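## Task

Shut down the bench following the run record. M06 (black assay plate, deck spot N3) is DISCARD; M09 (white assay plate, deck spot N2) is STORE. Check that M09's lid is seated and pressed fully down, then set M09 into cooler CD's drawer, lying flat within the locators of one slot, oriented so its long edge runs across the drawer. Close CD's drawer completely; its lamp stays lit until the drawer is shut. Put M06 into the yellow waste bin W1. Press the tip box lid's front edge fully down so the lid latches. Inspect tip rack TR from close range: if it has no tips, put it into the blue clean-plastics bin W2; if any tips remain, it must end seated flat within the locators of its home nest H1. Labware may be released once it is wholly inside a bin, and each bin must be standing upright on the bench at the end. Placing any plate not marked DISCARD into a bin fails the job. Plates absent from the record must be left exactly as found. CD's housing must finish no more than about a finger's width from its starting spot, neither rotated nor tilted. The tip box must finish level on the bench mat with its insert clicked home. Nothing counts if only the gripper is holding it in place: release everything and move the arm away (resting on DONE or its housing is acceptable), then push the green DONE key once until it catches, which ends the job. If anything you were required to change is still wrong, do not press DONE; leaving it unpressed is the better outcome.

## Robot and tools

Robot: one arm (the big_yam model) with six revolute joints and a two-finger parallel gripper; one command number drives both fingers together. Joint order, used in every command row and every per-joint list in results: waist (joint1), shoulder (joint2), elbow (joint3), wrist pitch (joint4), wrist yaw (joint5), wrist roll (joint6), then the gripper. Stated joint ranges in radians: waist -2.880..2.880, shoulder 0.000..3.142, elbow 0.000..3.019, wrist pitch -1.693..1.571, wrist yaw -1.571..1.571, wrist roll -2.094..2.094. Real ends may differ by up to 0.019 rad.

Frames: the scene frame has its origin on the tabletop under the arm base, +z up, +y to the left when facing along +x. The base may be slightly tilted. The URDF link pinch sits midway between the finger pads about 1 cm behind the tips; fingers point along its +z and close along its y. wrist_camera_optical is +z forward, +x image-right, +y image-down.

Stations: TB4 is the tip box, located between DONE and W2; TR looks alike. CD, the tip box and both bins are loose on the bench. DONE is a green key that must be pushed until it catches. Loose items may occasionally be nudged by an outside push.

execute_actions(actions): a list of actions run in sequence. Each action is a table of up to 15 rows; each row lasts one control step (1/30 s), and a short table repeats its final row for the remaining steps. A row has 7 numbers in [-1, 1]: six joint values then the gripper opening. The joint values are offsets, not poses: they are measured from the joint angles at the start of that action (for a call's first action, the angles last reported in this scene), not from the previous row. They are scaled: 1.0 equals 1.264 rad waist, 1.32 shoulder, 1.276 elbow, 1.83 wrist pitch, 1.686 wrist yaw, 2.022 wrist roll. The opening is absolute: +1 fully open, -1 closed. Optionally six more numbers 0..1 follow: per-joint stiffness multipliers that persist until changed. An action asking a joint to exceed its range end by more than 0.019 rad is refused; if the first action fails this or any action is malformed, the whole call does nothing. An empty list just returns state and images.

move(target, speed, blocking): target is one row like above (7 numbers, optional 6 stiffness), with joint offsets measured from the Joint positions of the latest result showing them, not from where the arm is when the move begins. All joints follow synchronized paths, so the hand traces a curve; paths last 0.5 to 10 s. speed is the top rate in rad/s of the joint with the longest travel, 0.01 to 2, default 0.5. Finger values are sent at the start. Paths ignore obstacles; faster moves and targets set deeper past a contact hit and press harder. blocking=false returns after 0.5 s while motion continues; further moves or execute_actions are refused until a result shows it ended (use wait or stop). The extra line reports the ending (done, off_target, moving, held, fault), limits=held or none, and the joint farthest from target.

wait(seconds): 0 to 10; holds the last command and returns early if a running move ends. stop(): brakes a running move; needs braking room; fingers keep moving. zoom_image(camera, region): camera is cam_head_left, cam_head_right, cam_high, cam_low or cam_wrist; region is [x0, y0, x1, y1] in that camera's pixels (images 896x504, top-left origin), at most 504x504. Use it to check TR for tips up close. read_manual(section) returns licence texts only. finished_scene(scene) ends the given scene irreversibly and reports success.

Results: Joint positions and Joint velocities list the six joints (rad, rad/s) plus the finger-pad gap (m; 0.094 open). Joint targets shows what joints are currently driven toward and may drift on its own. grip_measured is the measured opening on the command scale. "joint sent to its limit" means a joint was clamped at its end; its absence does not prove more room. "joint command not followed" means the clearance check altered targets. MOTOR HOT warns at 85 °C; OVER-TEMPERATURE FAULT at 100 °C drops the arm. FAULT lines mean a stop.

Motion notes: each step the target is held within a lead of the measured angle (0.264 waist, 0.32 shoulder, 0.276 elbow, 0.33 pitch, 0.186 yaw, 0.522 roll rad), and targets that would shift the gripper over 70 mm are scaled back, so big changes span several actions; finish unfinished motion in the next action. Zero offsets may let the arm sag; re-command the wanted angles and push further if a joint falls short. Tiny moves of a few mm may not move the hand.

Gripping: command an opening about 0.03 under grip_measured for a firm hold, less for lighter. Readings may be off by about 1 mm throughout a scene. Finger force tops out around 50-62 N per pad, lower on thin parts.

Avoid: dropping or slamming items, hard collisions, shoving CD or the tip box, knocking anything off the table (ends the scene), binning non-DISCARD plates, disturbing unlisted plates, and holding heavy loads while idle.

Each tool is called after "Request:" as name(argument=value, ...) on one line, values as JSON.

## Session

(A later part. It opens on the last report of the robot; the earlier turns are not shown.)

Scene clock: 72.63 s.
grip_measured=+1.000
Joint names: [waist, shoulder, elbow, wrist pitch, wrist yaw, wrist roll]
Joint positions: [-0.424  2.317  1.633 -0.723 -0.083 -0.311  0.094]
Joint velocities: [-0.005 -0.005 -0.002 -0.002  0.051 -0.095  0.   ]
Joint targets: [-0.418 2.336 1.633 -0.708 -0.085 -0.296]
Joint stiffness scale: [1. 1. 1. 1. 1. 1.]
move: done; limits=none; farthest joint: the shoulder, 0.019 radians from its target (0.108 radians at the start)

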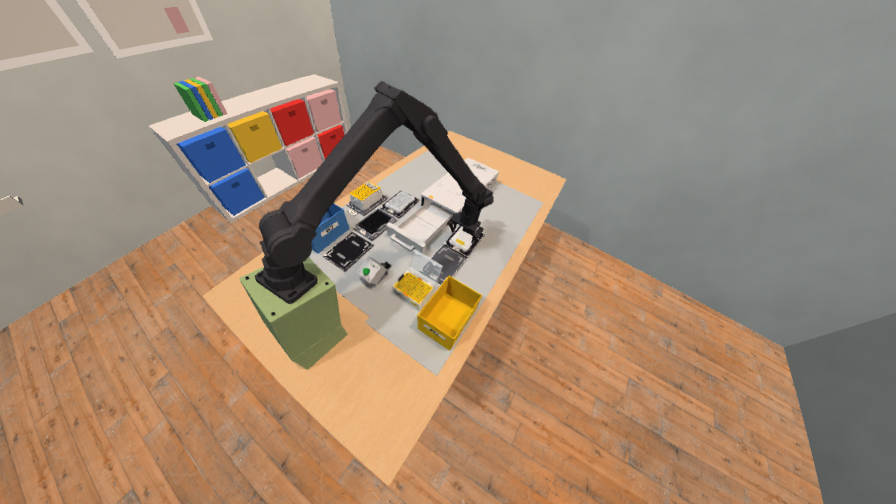

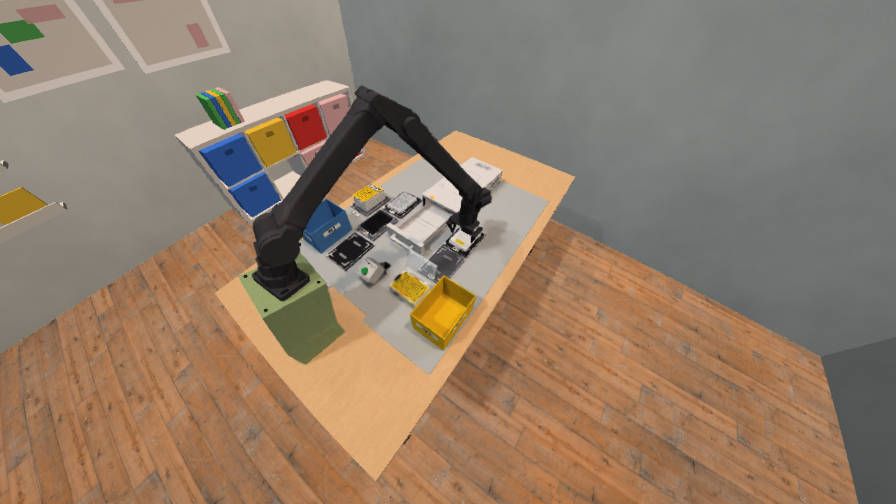

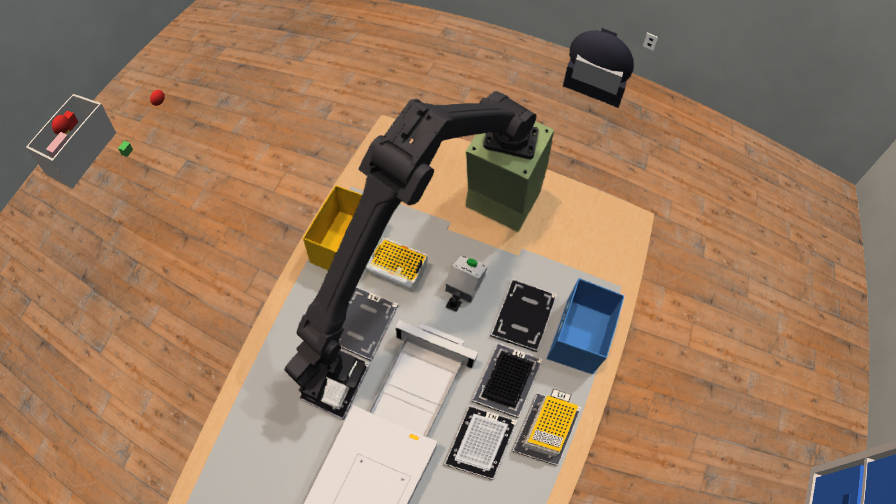

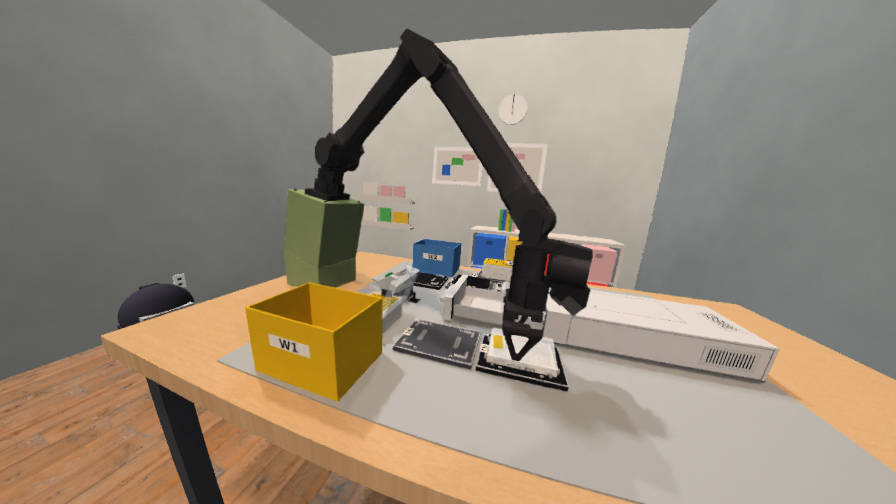

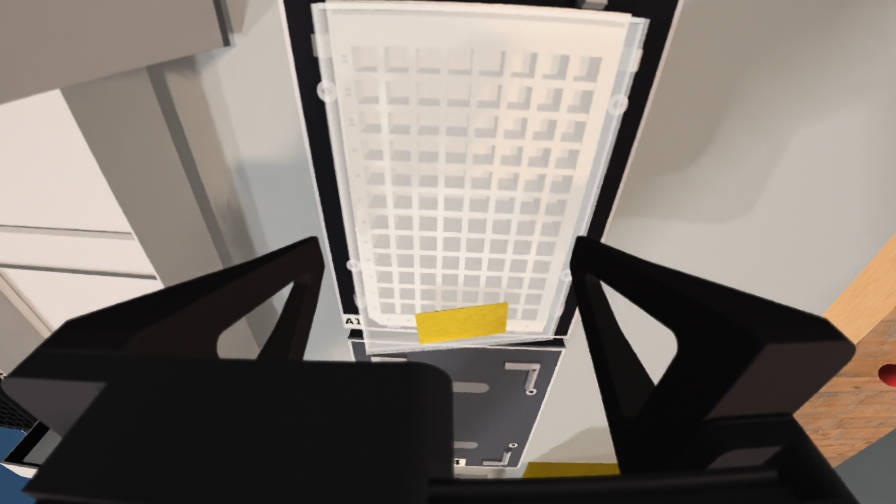

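Request:
move(target=[0,-0.03,0.02,-0.02,0,0,1], speed=0.1)

Request:
move(target=[-0.018,0.02,0.05,-0.02,0,0,1], speed=0.1)

Scene clock: 76.57 s.
grip_measured=+1.000
Joint names: [waist, shoulder, elbow, wrist pitch, wrist yaw, wrist roll]
Joint positions: [-0.424  2.279  1.633 -0.743 -0.083 -0.31   0.094]
Joint velocities: [-0.005 -0.005  0.007 -0.012  0.022 -0.007  0.   ]
Joint targets: [-0.424 2.277 1.659 -0.760 -0.083 -0.311]
Joint stiffness scale: [1. 1. 1. 1. 1. 1.]
move: off_target; limits=none; farthest joint: the elbow, 0.025 radians from its target (0.025 radians at the start)

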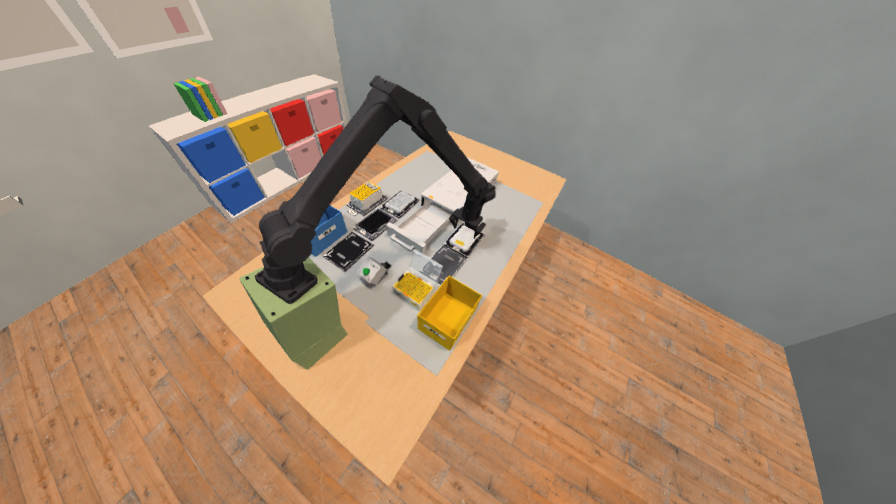

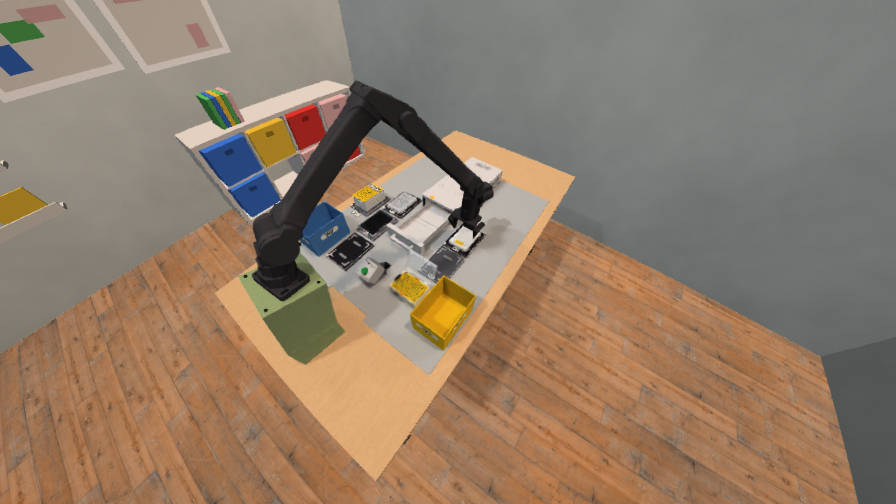

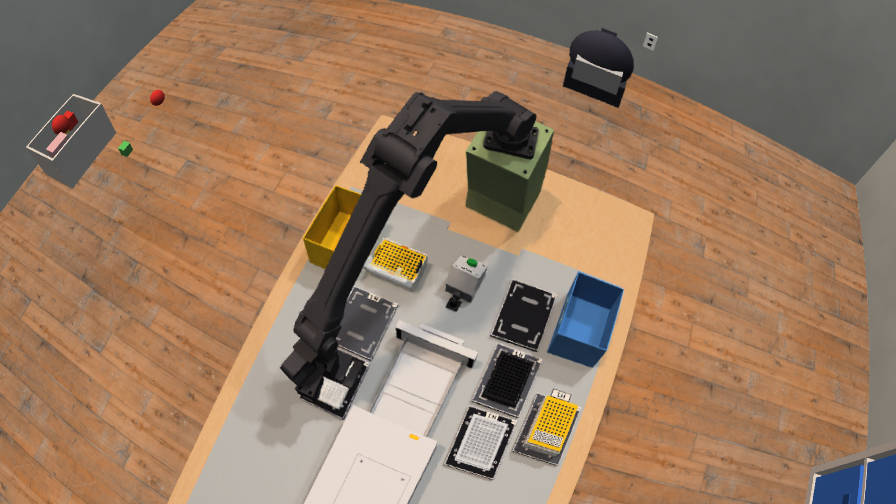

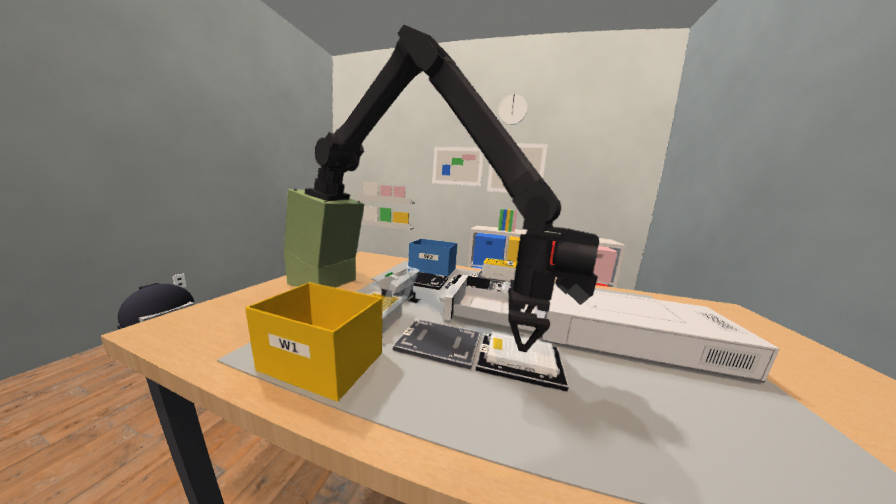

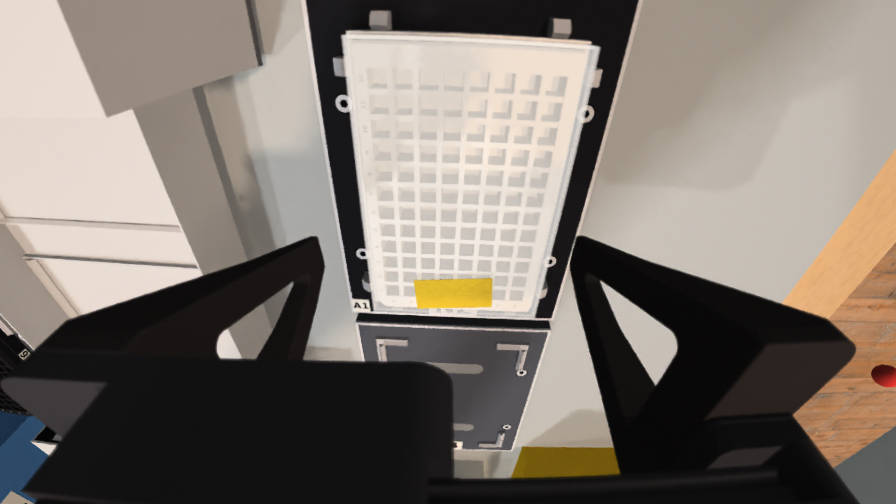

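Scene clock: 77.60 s.
grip_measured=+1.000
Joint names: [waist, shoulder, elbow, wrist pitch, wrist yaw, wrist roll]
Joint positions: [-0.439  2.279  1.668 -0.762 -0.083 -0.31   0.094]
Joint velocities: [-0.005  0.005 -0.007 -0.012  0.037 -0.022  0.   ]
Joint targets: [-0.447 2.306 1.697 -0.779 -0.083 -0.310]
Joint stiffness scale: [1. 1. 1. 1. 1. 1.]
move: off_target; limits=none; farthest joint: the elbow, 0.029 radians from its target (0.063 radians at the start)

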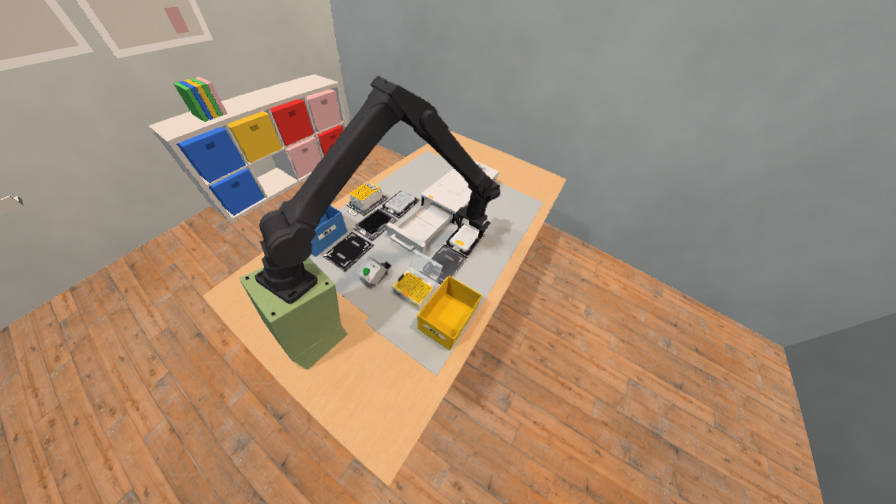

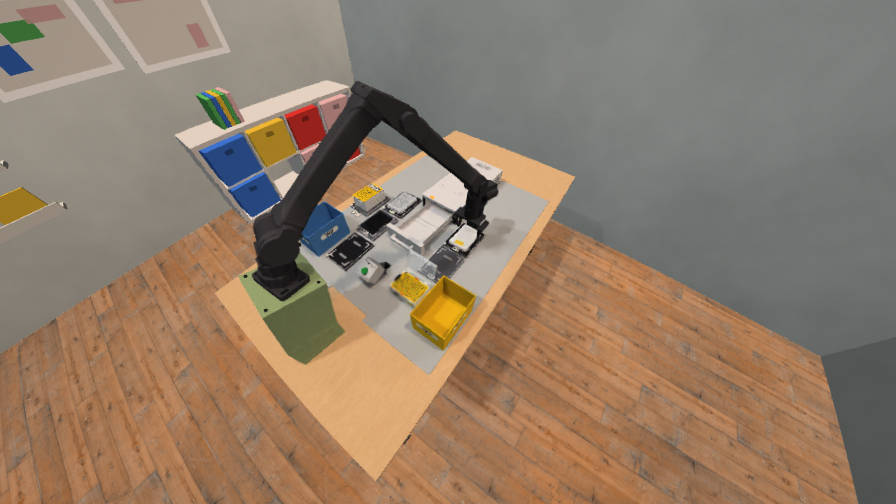

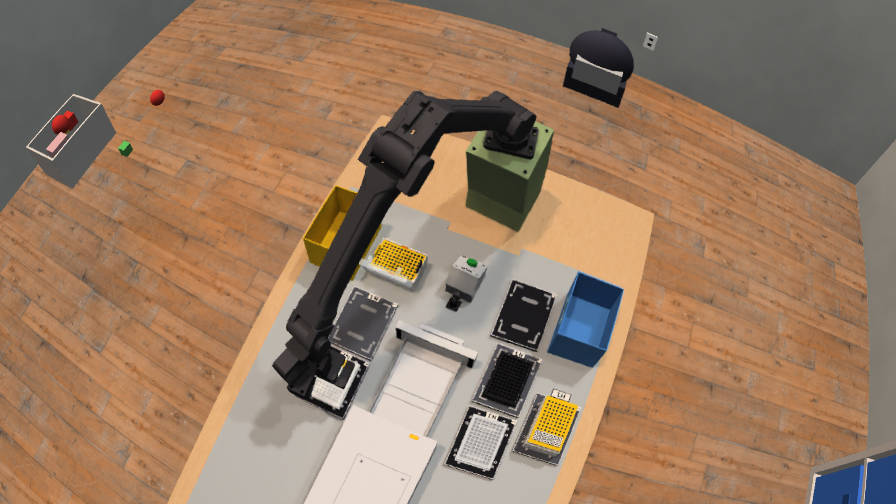

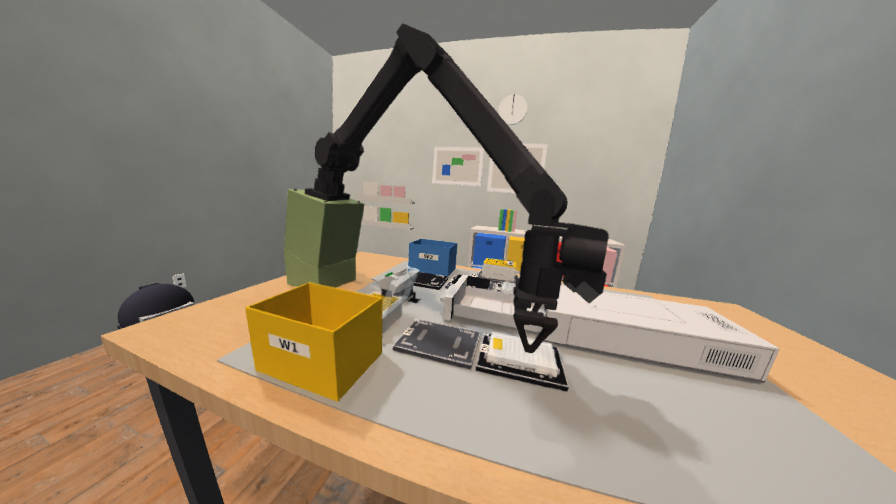

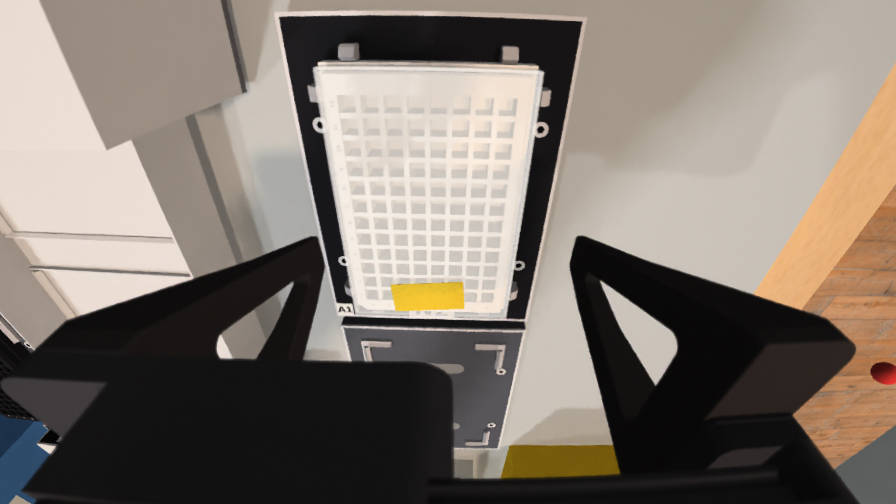

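Request:
move(target=[0.016,0.07,0.03,0.033,0,0,0.3], speed=0.08)

Request:
zoom_image(camera="cam_low", region=[470,310,580,395])

Scene clock: 84.90 s.
grip_measured=+0.303
Joint names: [waist, shoulder, elbow, wrist pitch, wrist yaw, wrist roll]
Joint positions: [-0.431  2.335  1.676 -0.718 -0.081 -0.31   0.061]
Joint velocities: [ 0.005 -0.005  0.012 -0.002  0.051 -0.037  0.   ]
Joint targets: [-0.419 2.372 1.707 -0.701 -0.083 -0.310]
Joint stiffness scale: [1. 1. 1. 1. 1. 1.]
move: off_target; limits=none; farthest joint: the shoulder, 0.036 radians from its target (0.092 radians at the start)

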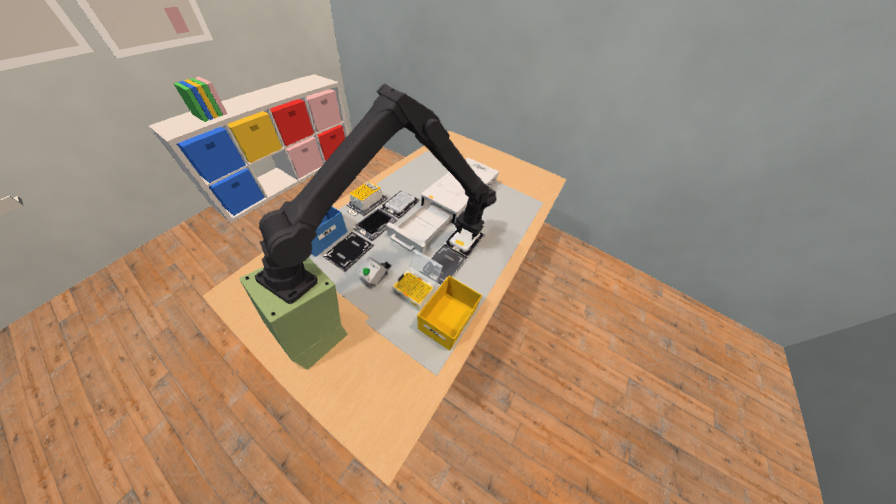

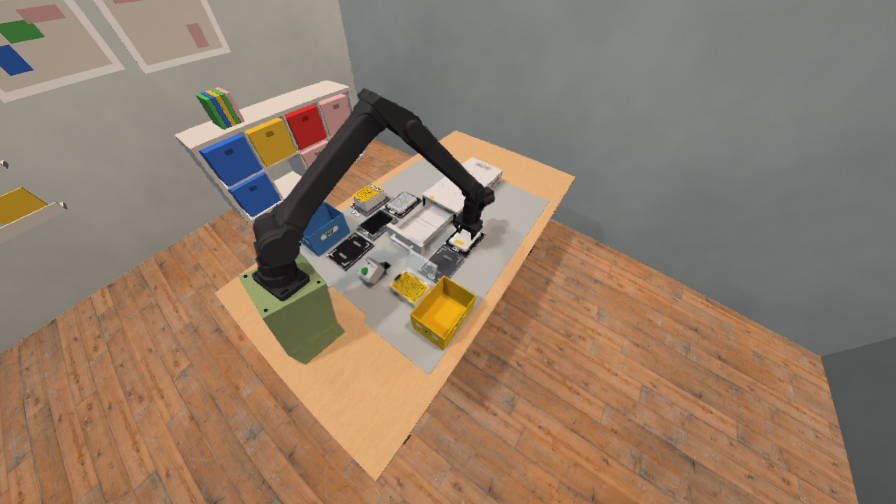

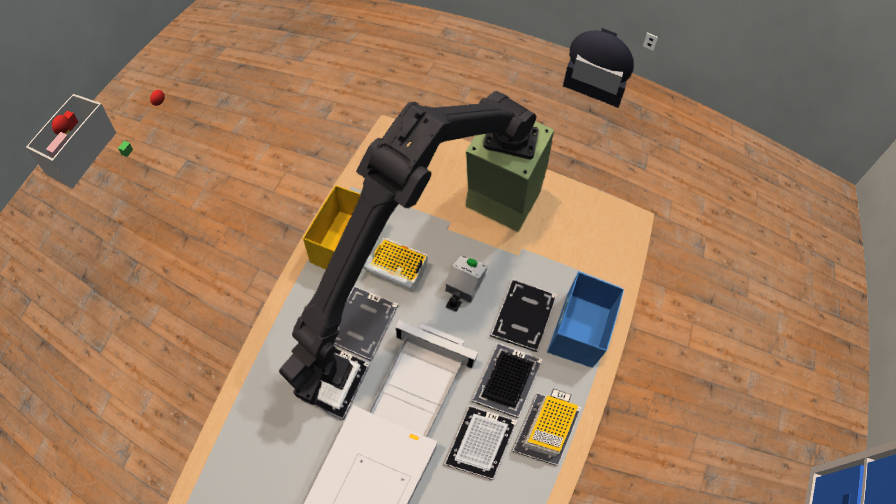

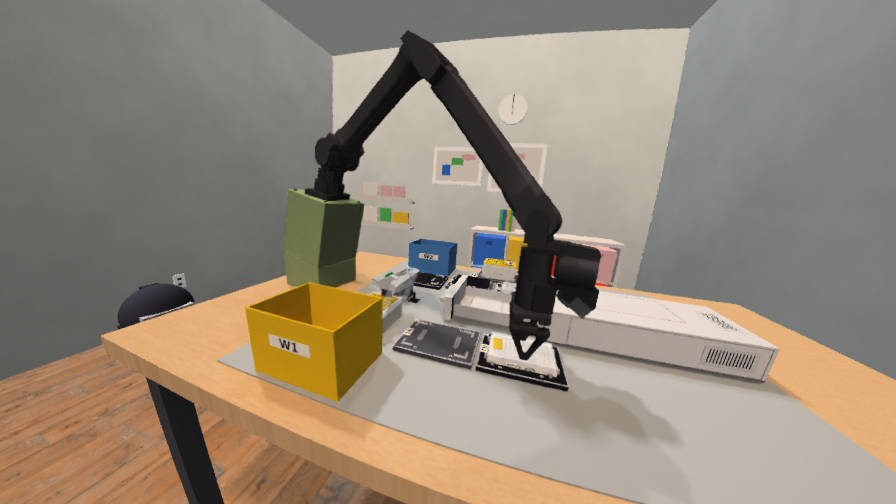

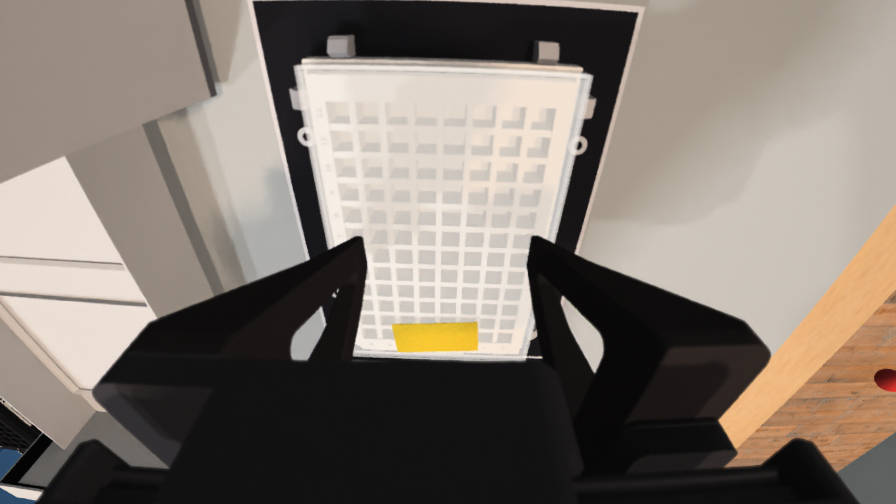

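Region (470, 310, 580, 395) of cam_low's 896x504 image, scaled by 4.582, with more detail than that image has; it fills the top 389 rows of this view, and the rest is white.

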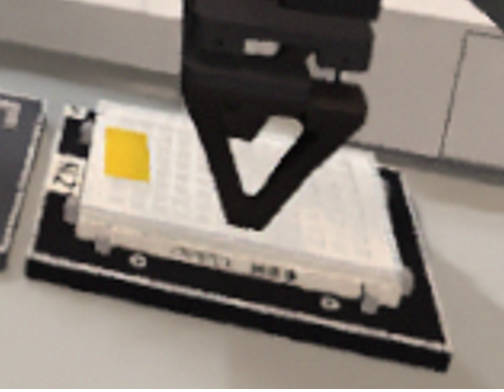

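Request:
execute_actions(actions=[])

Scene clock: 98.60 s.
grip_measured=+0.303
Joint names: [waist, shoulder, elbow, wrist pitch, wrist yaw, wrist roll]
Joint positions: [-0.431  2.335  1.676 -0.718 -0.081 -0.31   0.061]
Joint velocities: [-0.005 -0.005 -0.002 -0.002  0.051 -0.081 -0.002]
Joint targets: [-0.419 2.372 1.707 -0.701 -0.083 -0.310]
Joint stiffness scale: [1. 1. 1. 1. 1. 1.]

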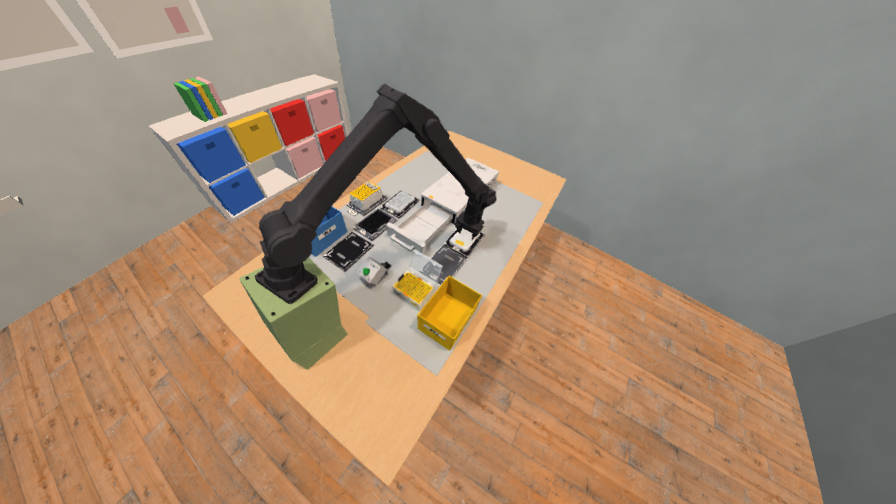

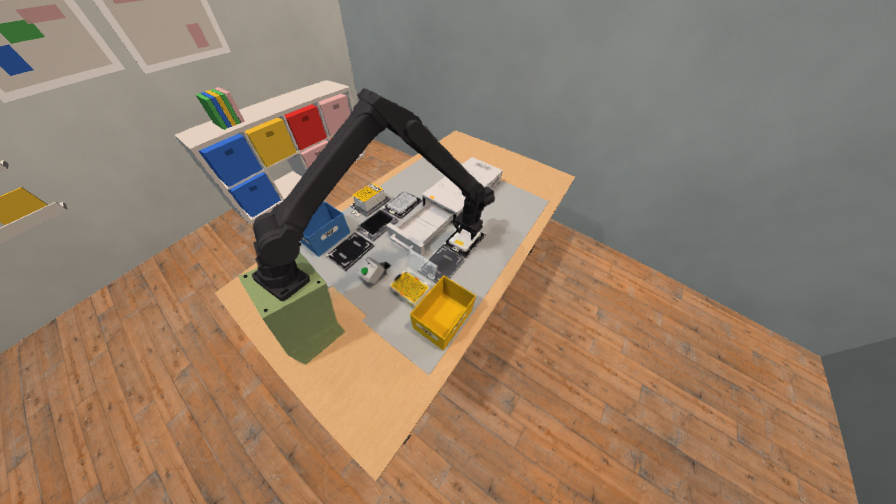

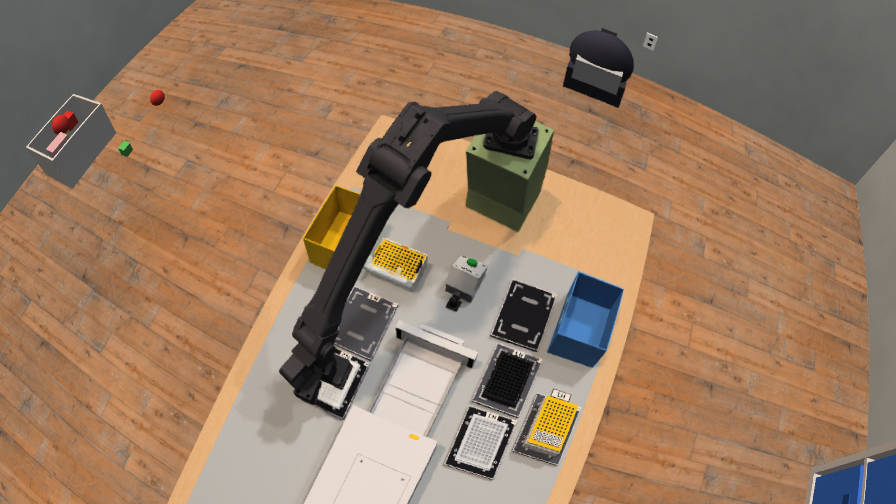

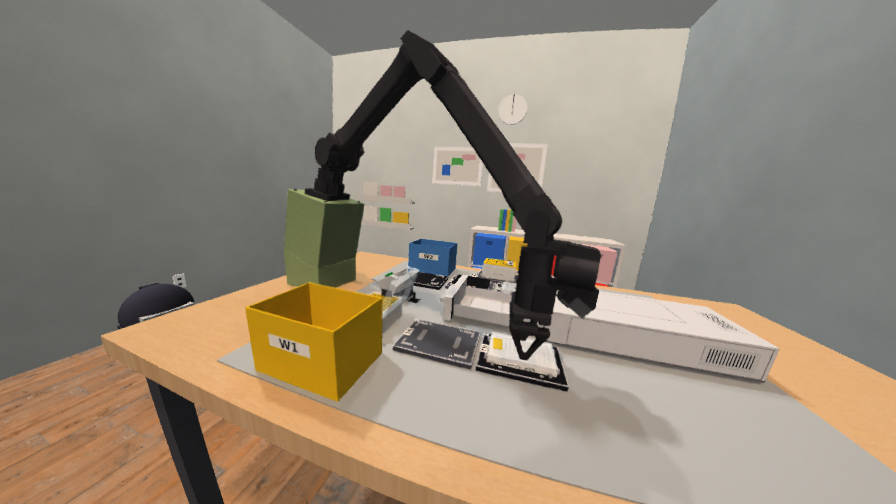

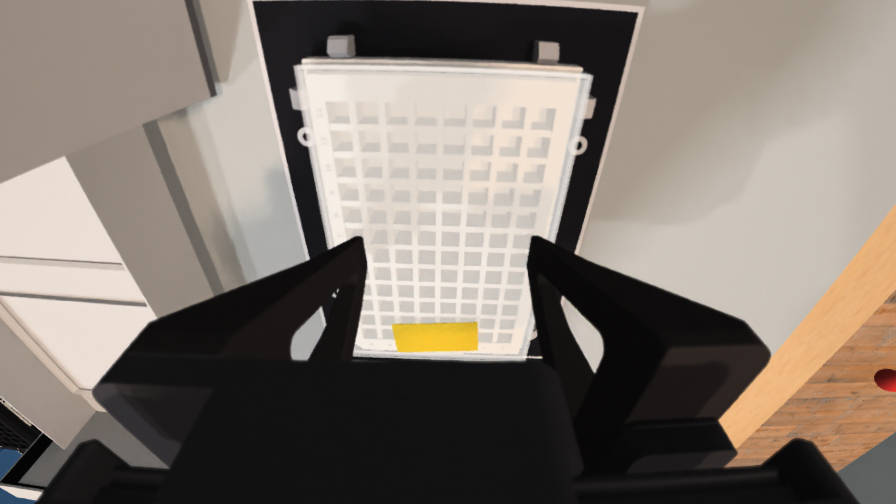

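Request:
zoom_image(camera="cam_low", region=[450,300,610,400])

Request:
move(target=[0.009,0.042,0.024,0.012,0,0,0.3], speed=0.05)

Request:
zoom_image(camera="cam_low", region=[450,300,610,400])

Region (450, 300, 610, 400) of cam_low's 896x504 image, scaled by 3.150, with more detail than that image has; it fills the top 315 rows of this view, and the rest is white.

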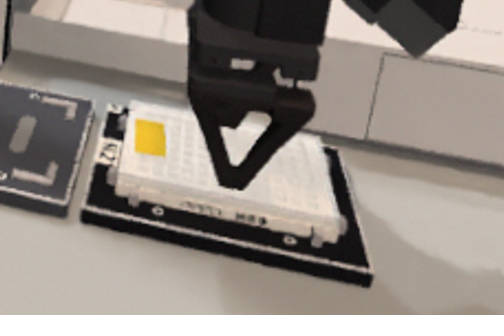

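Scene clock: 105.00 s.
grip_measured=+0.303
Joint names: [waist, shoulder, elbow, wrist pitch, wrist yaw, wrist roll]
Joint positions: [-0.431  2.337  1.676 -0.718 -0.081 -0.31   0.061]
Joint velocities: [-0.005 -0.005 -0.012 -0.002  0.037  0.007  0.   ]
Joint targets: [-0.419 2.391 1.706 -0.696 -0.081 -0.310]
Joint stiffness scale: [1. 1. 1. 1. 1. 1.]
move: off_target; limits=none; farthest joint: the shoulder, 0.054 radians from its target (0.055 radians at the start)

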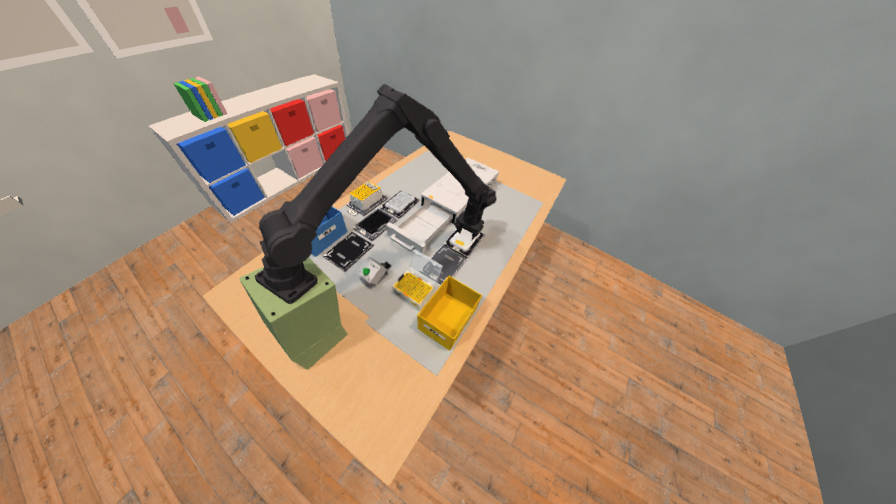

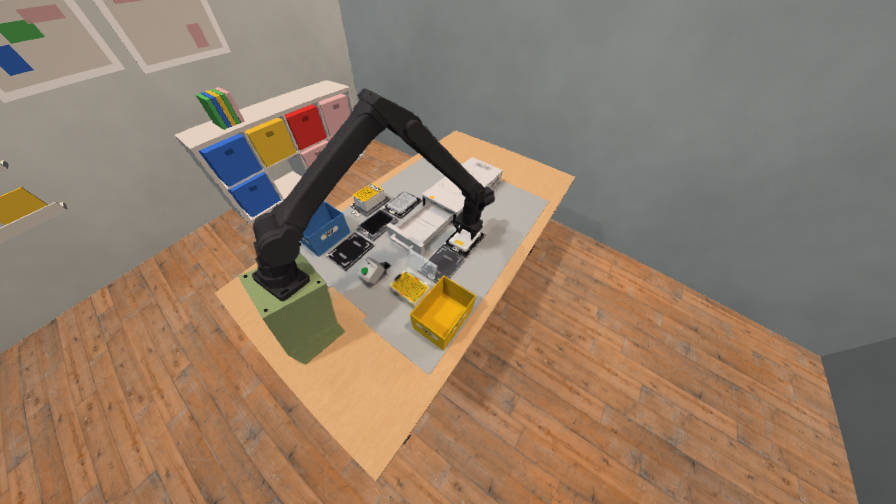

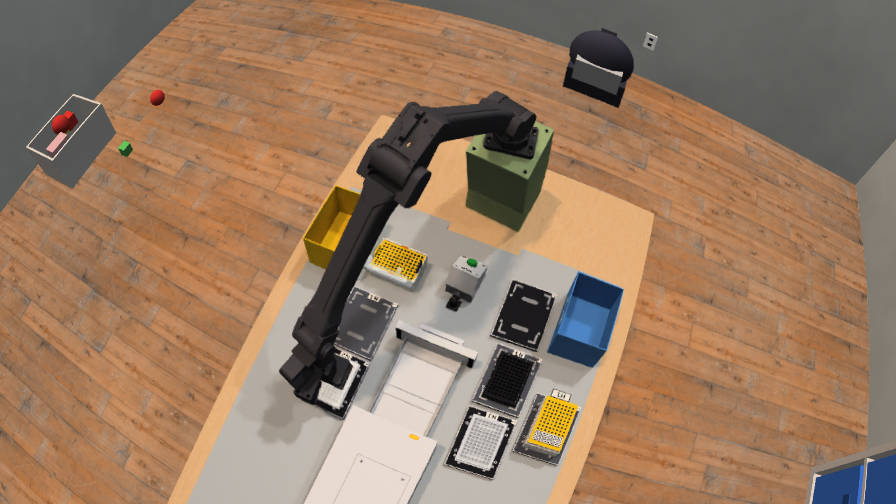

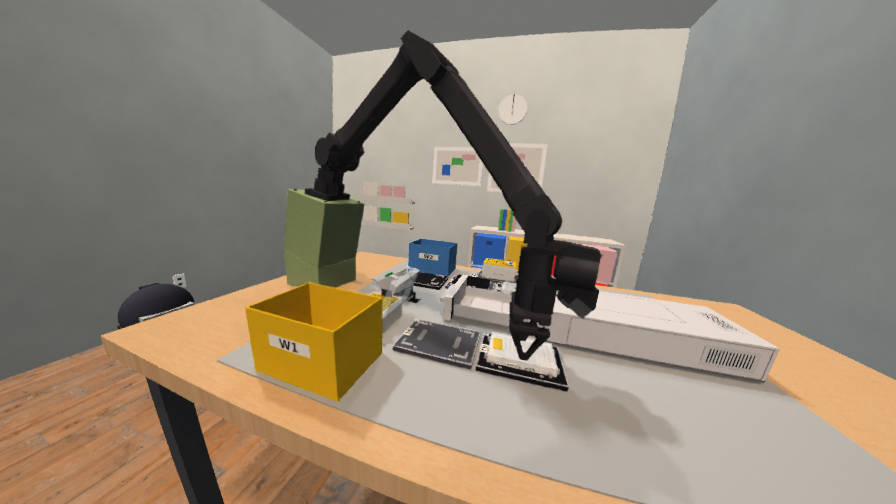

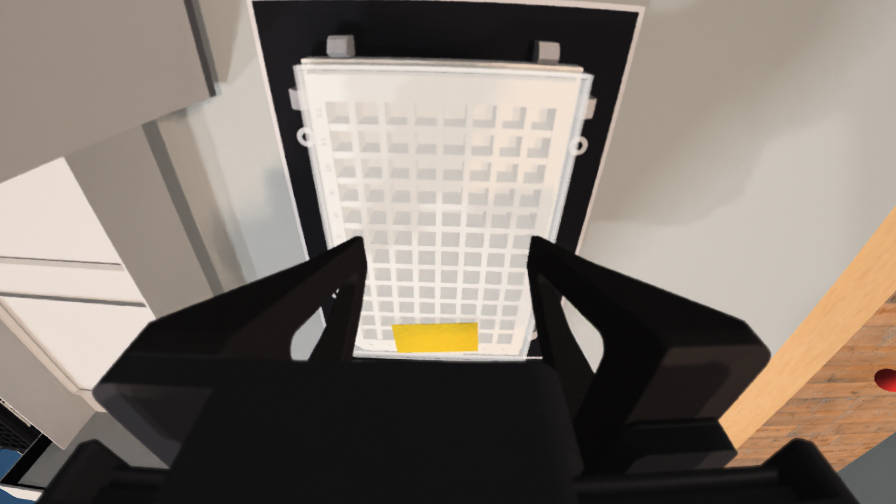

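Region (450, 300, 610, 400) of cam_low's 896x504 image, scaled by 3.150, with more detail than that image has; it fills the top 315 rows of this view, and the rest is white.

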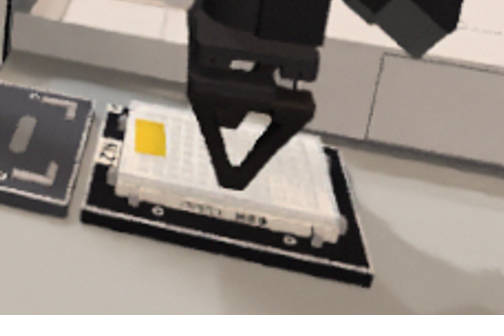

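Request:
zoom_image(camera="cam_wrist", region=[270,20,630,200])

Request:
zoom_image(camera="cam_high", region=[290,330,400,430])

Region (270, 20, 630, 200) of cam_wrist's 896x504 image, scaled by 1.400, with more detail than that image has.

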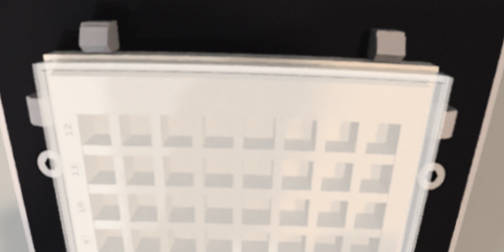

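Region (290, 330, 400, 430) of cam_high's 896x504 image, scaled by 4.582, with more detail than that image has; it fills the top 458 rows of this view, and the rest is white.

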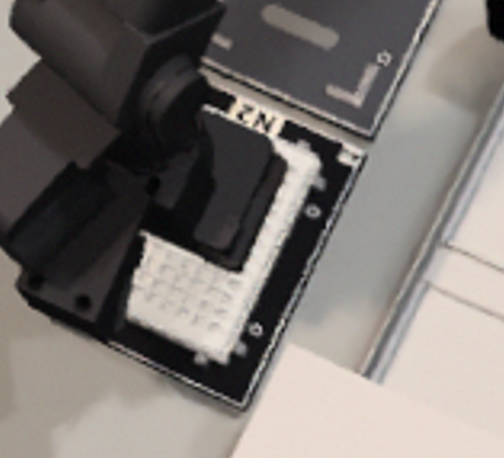

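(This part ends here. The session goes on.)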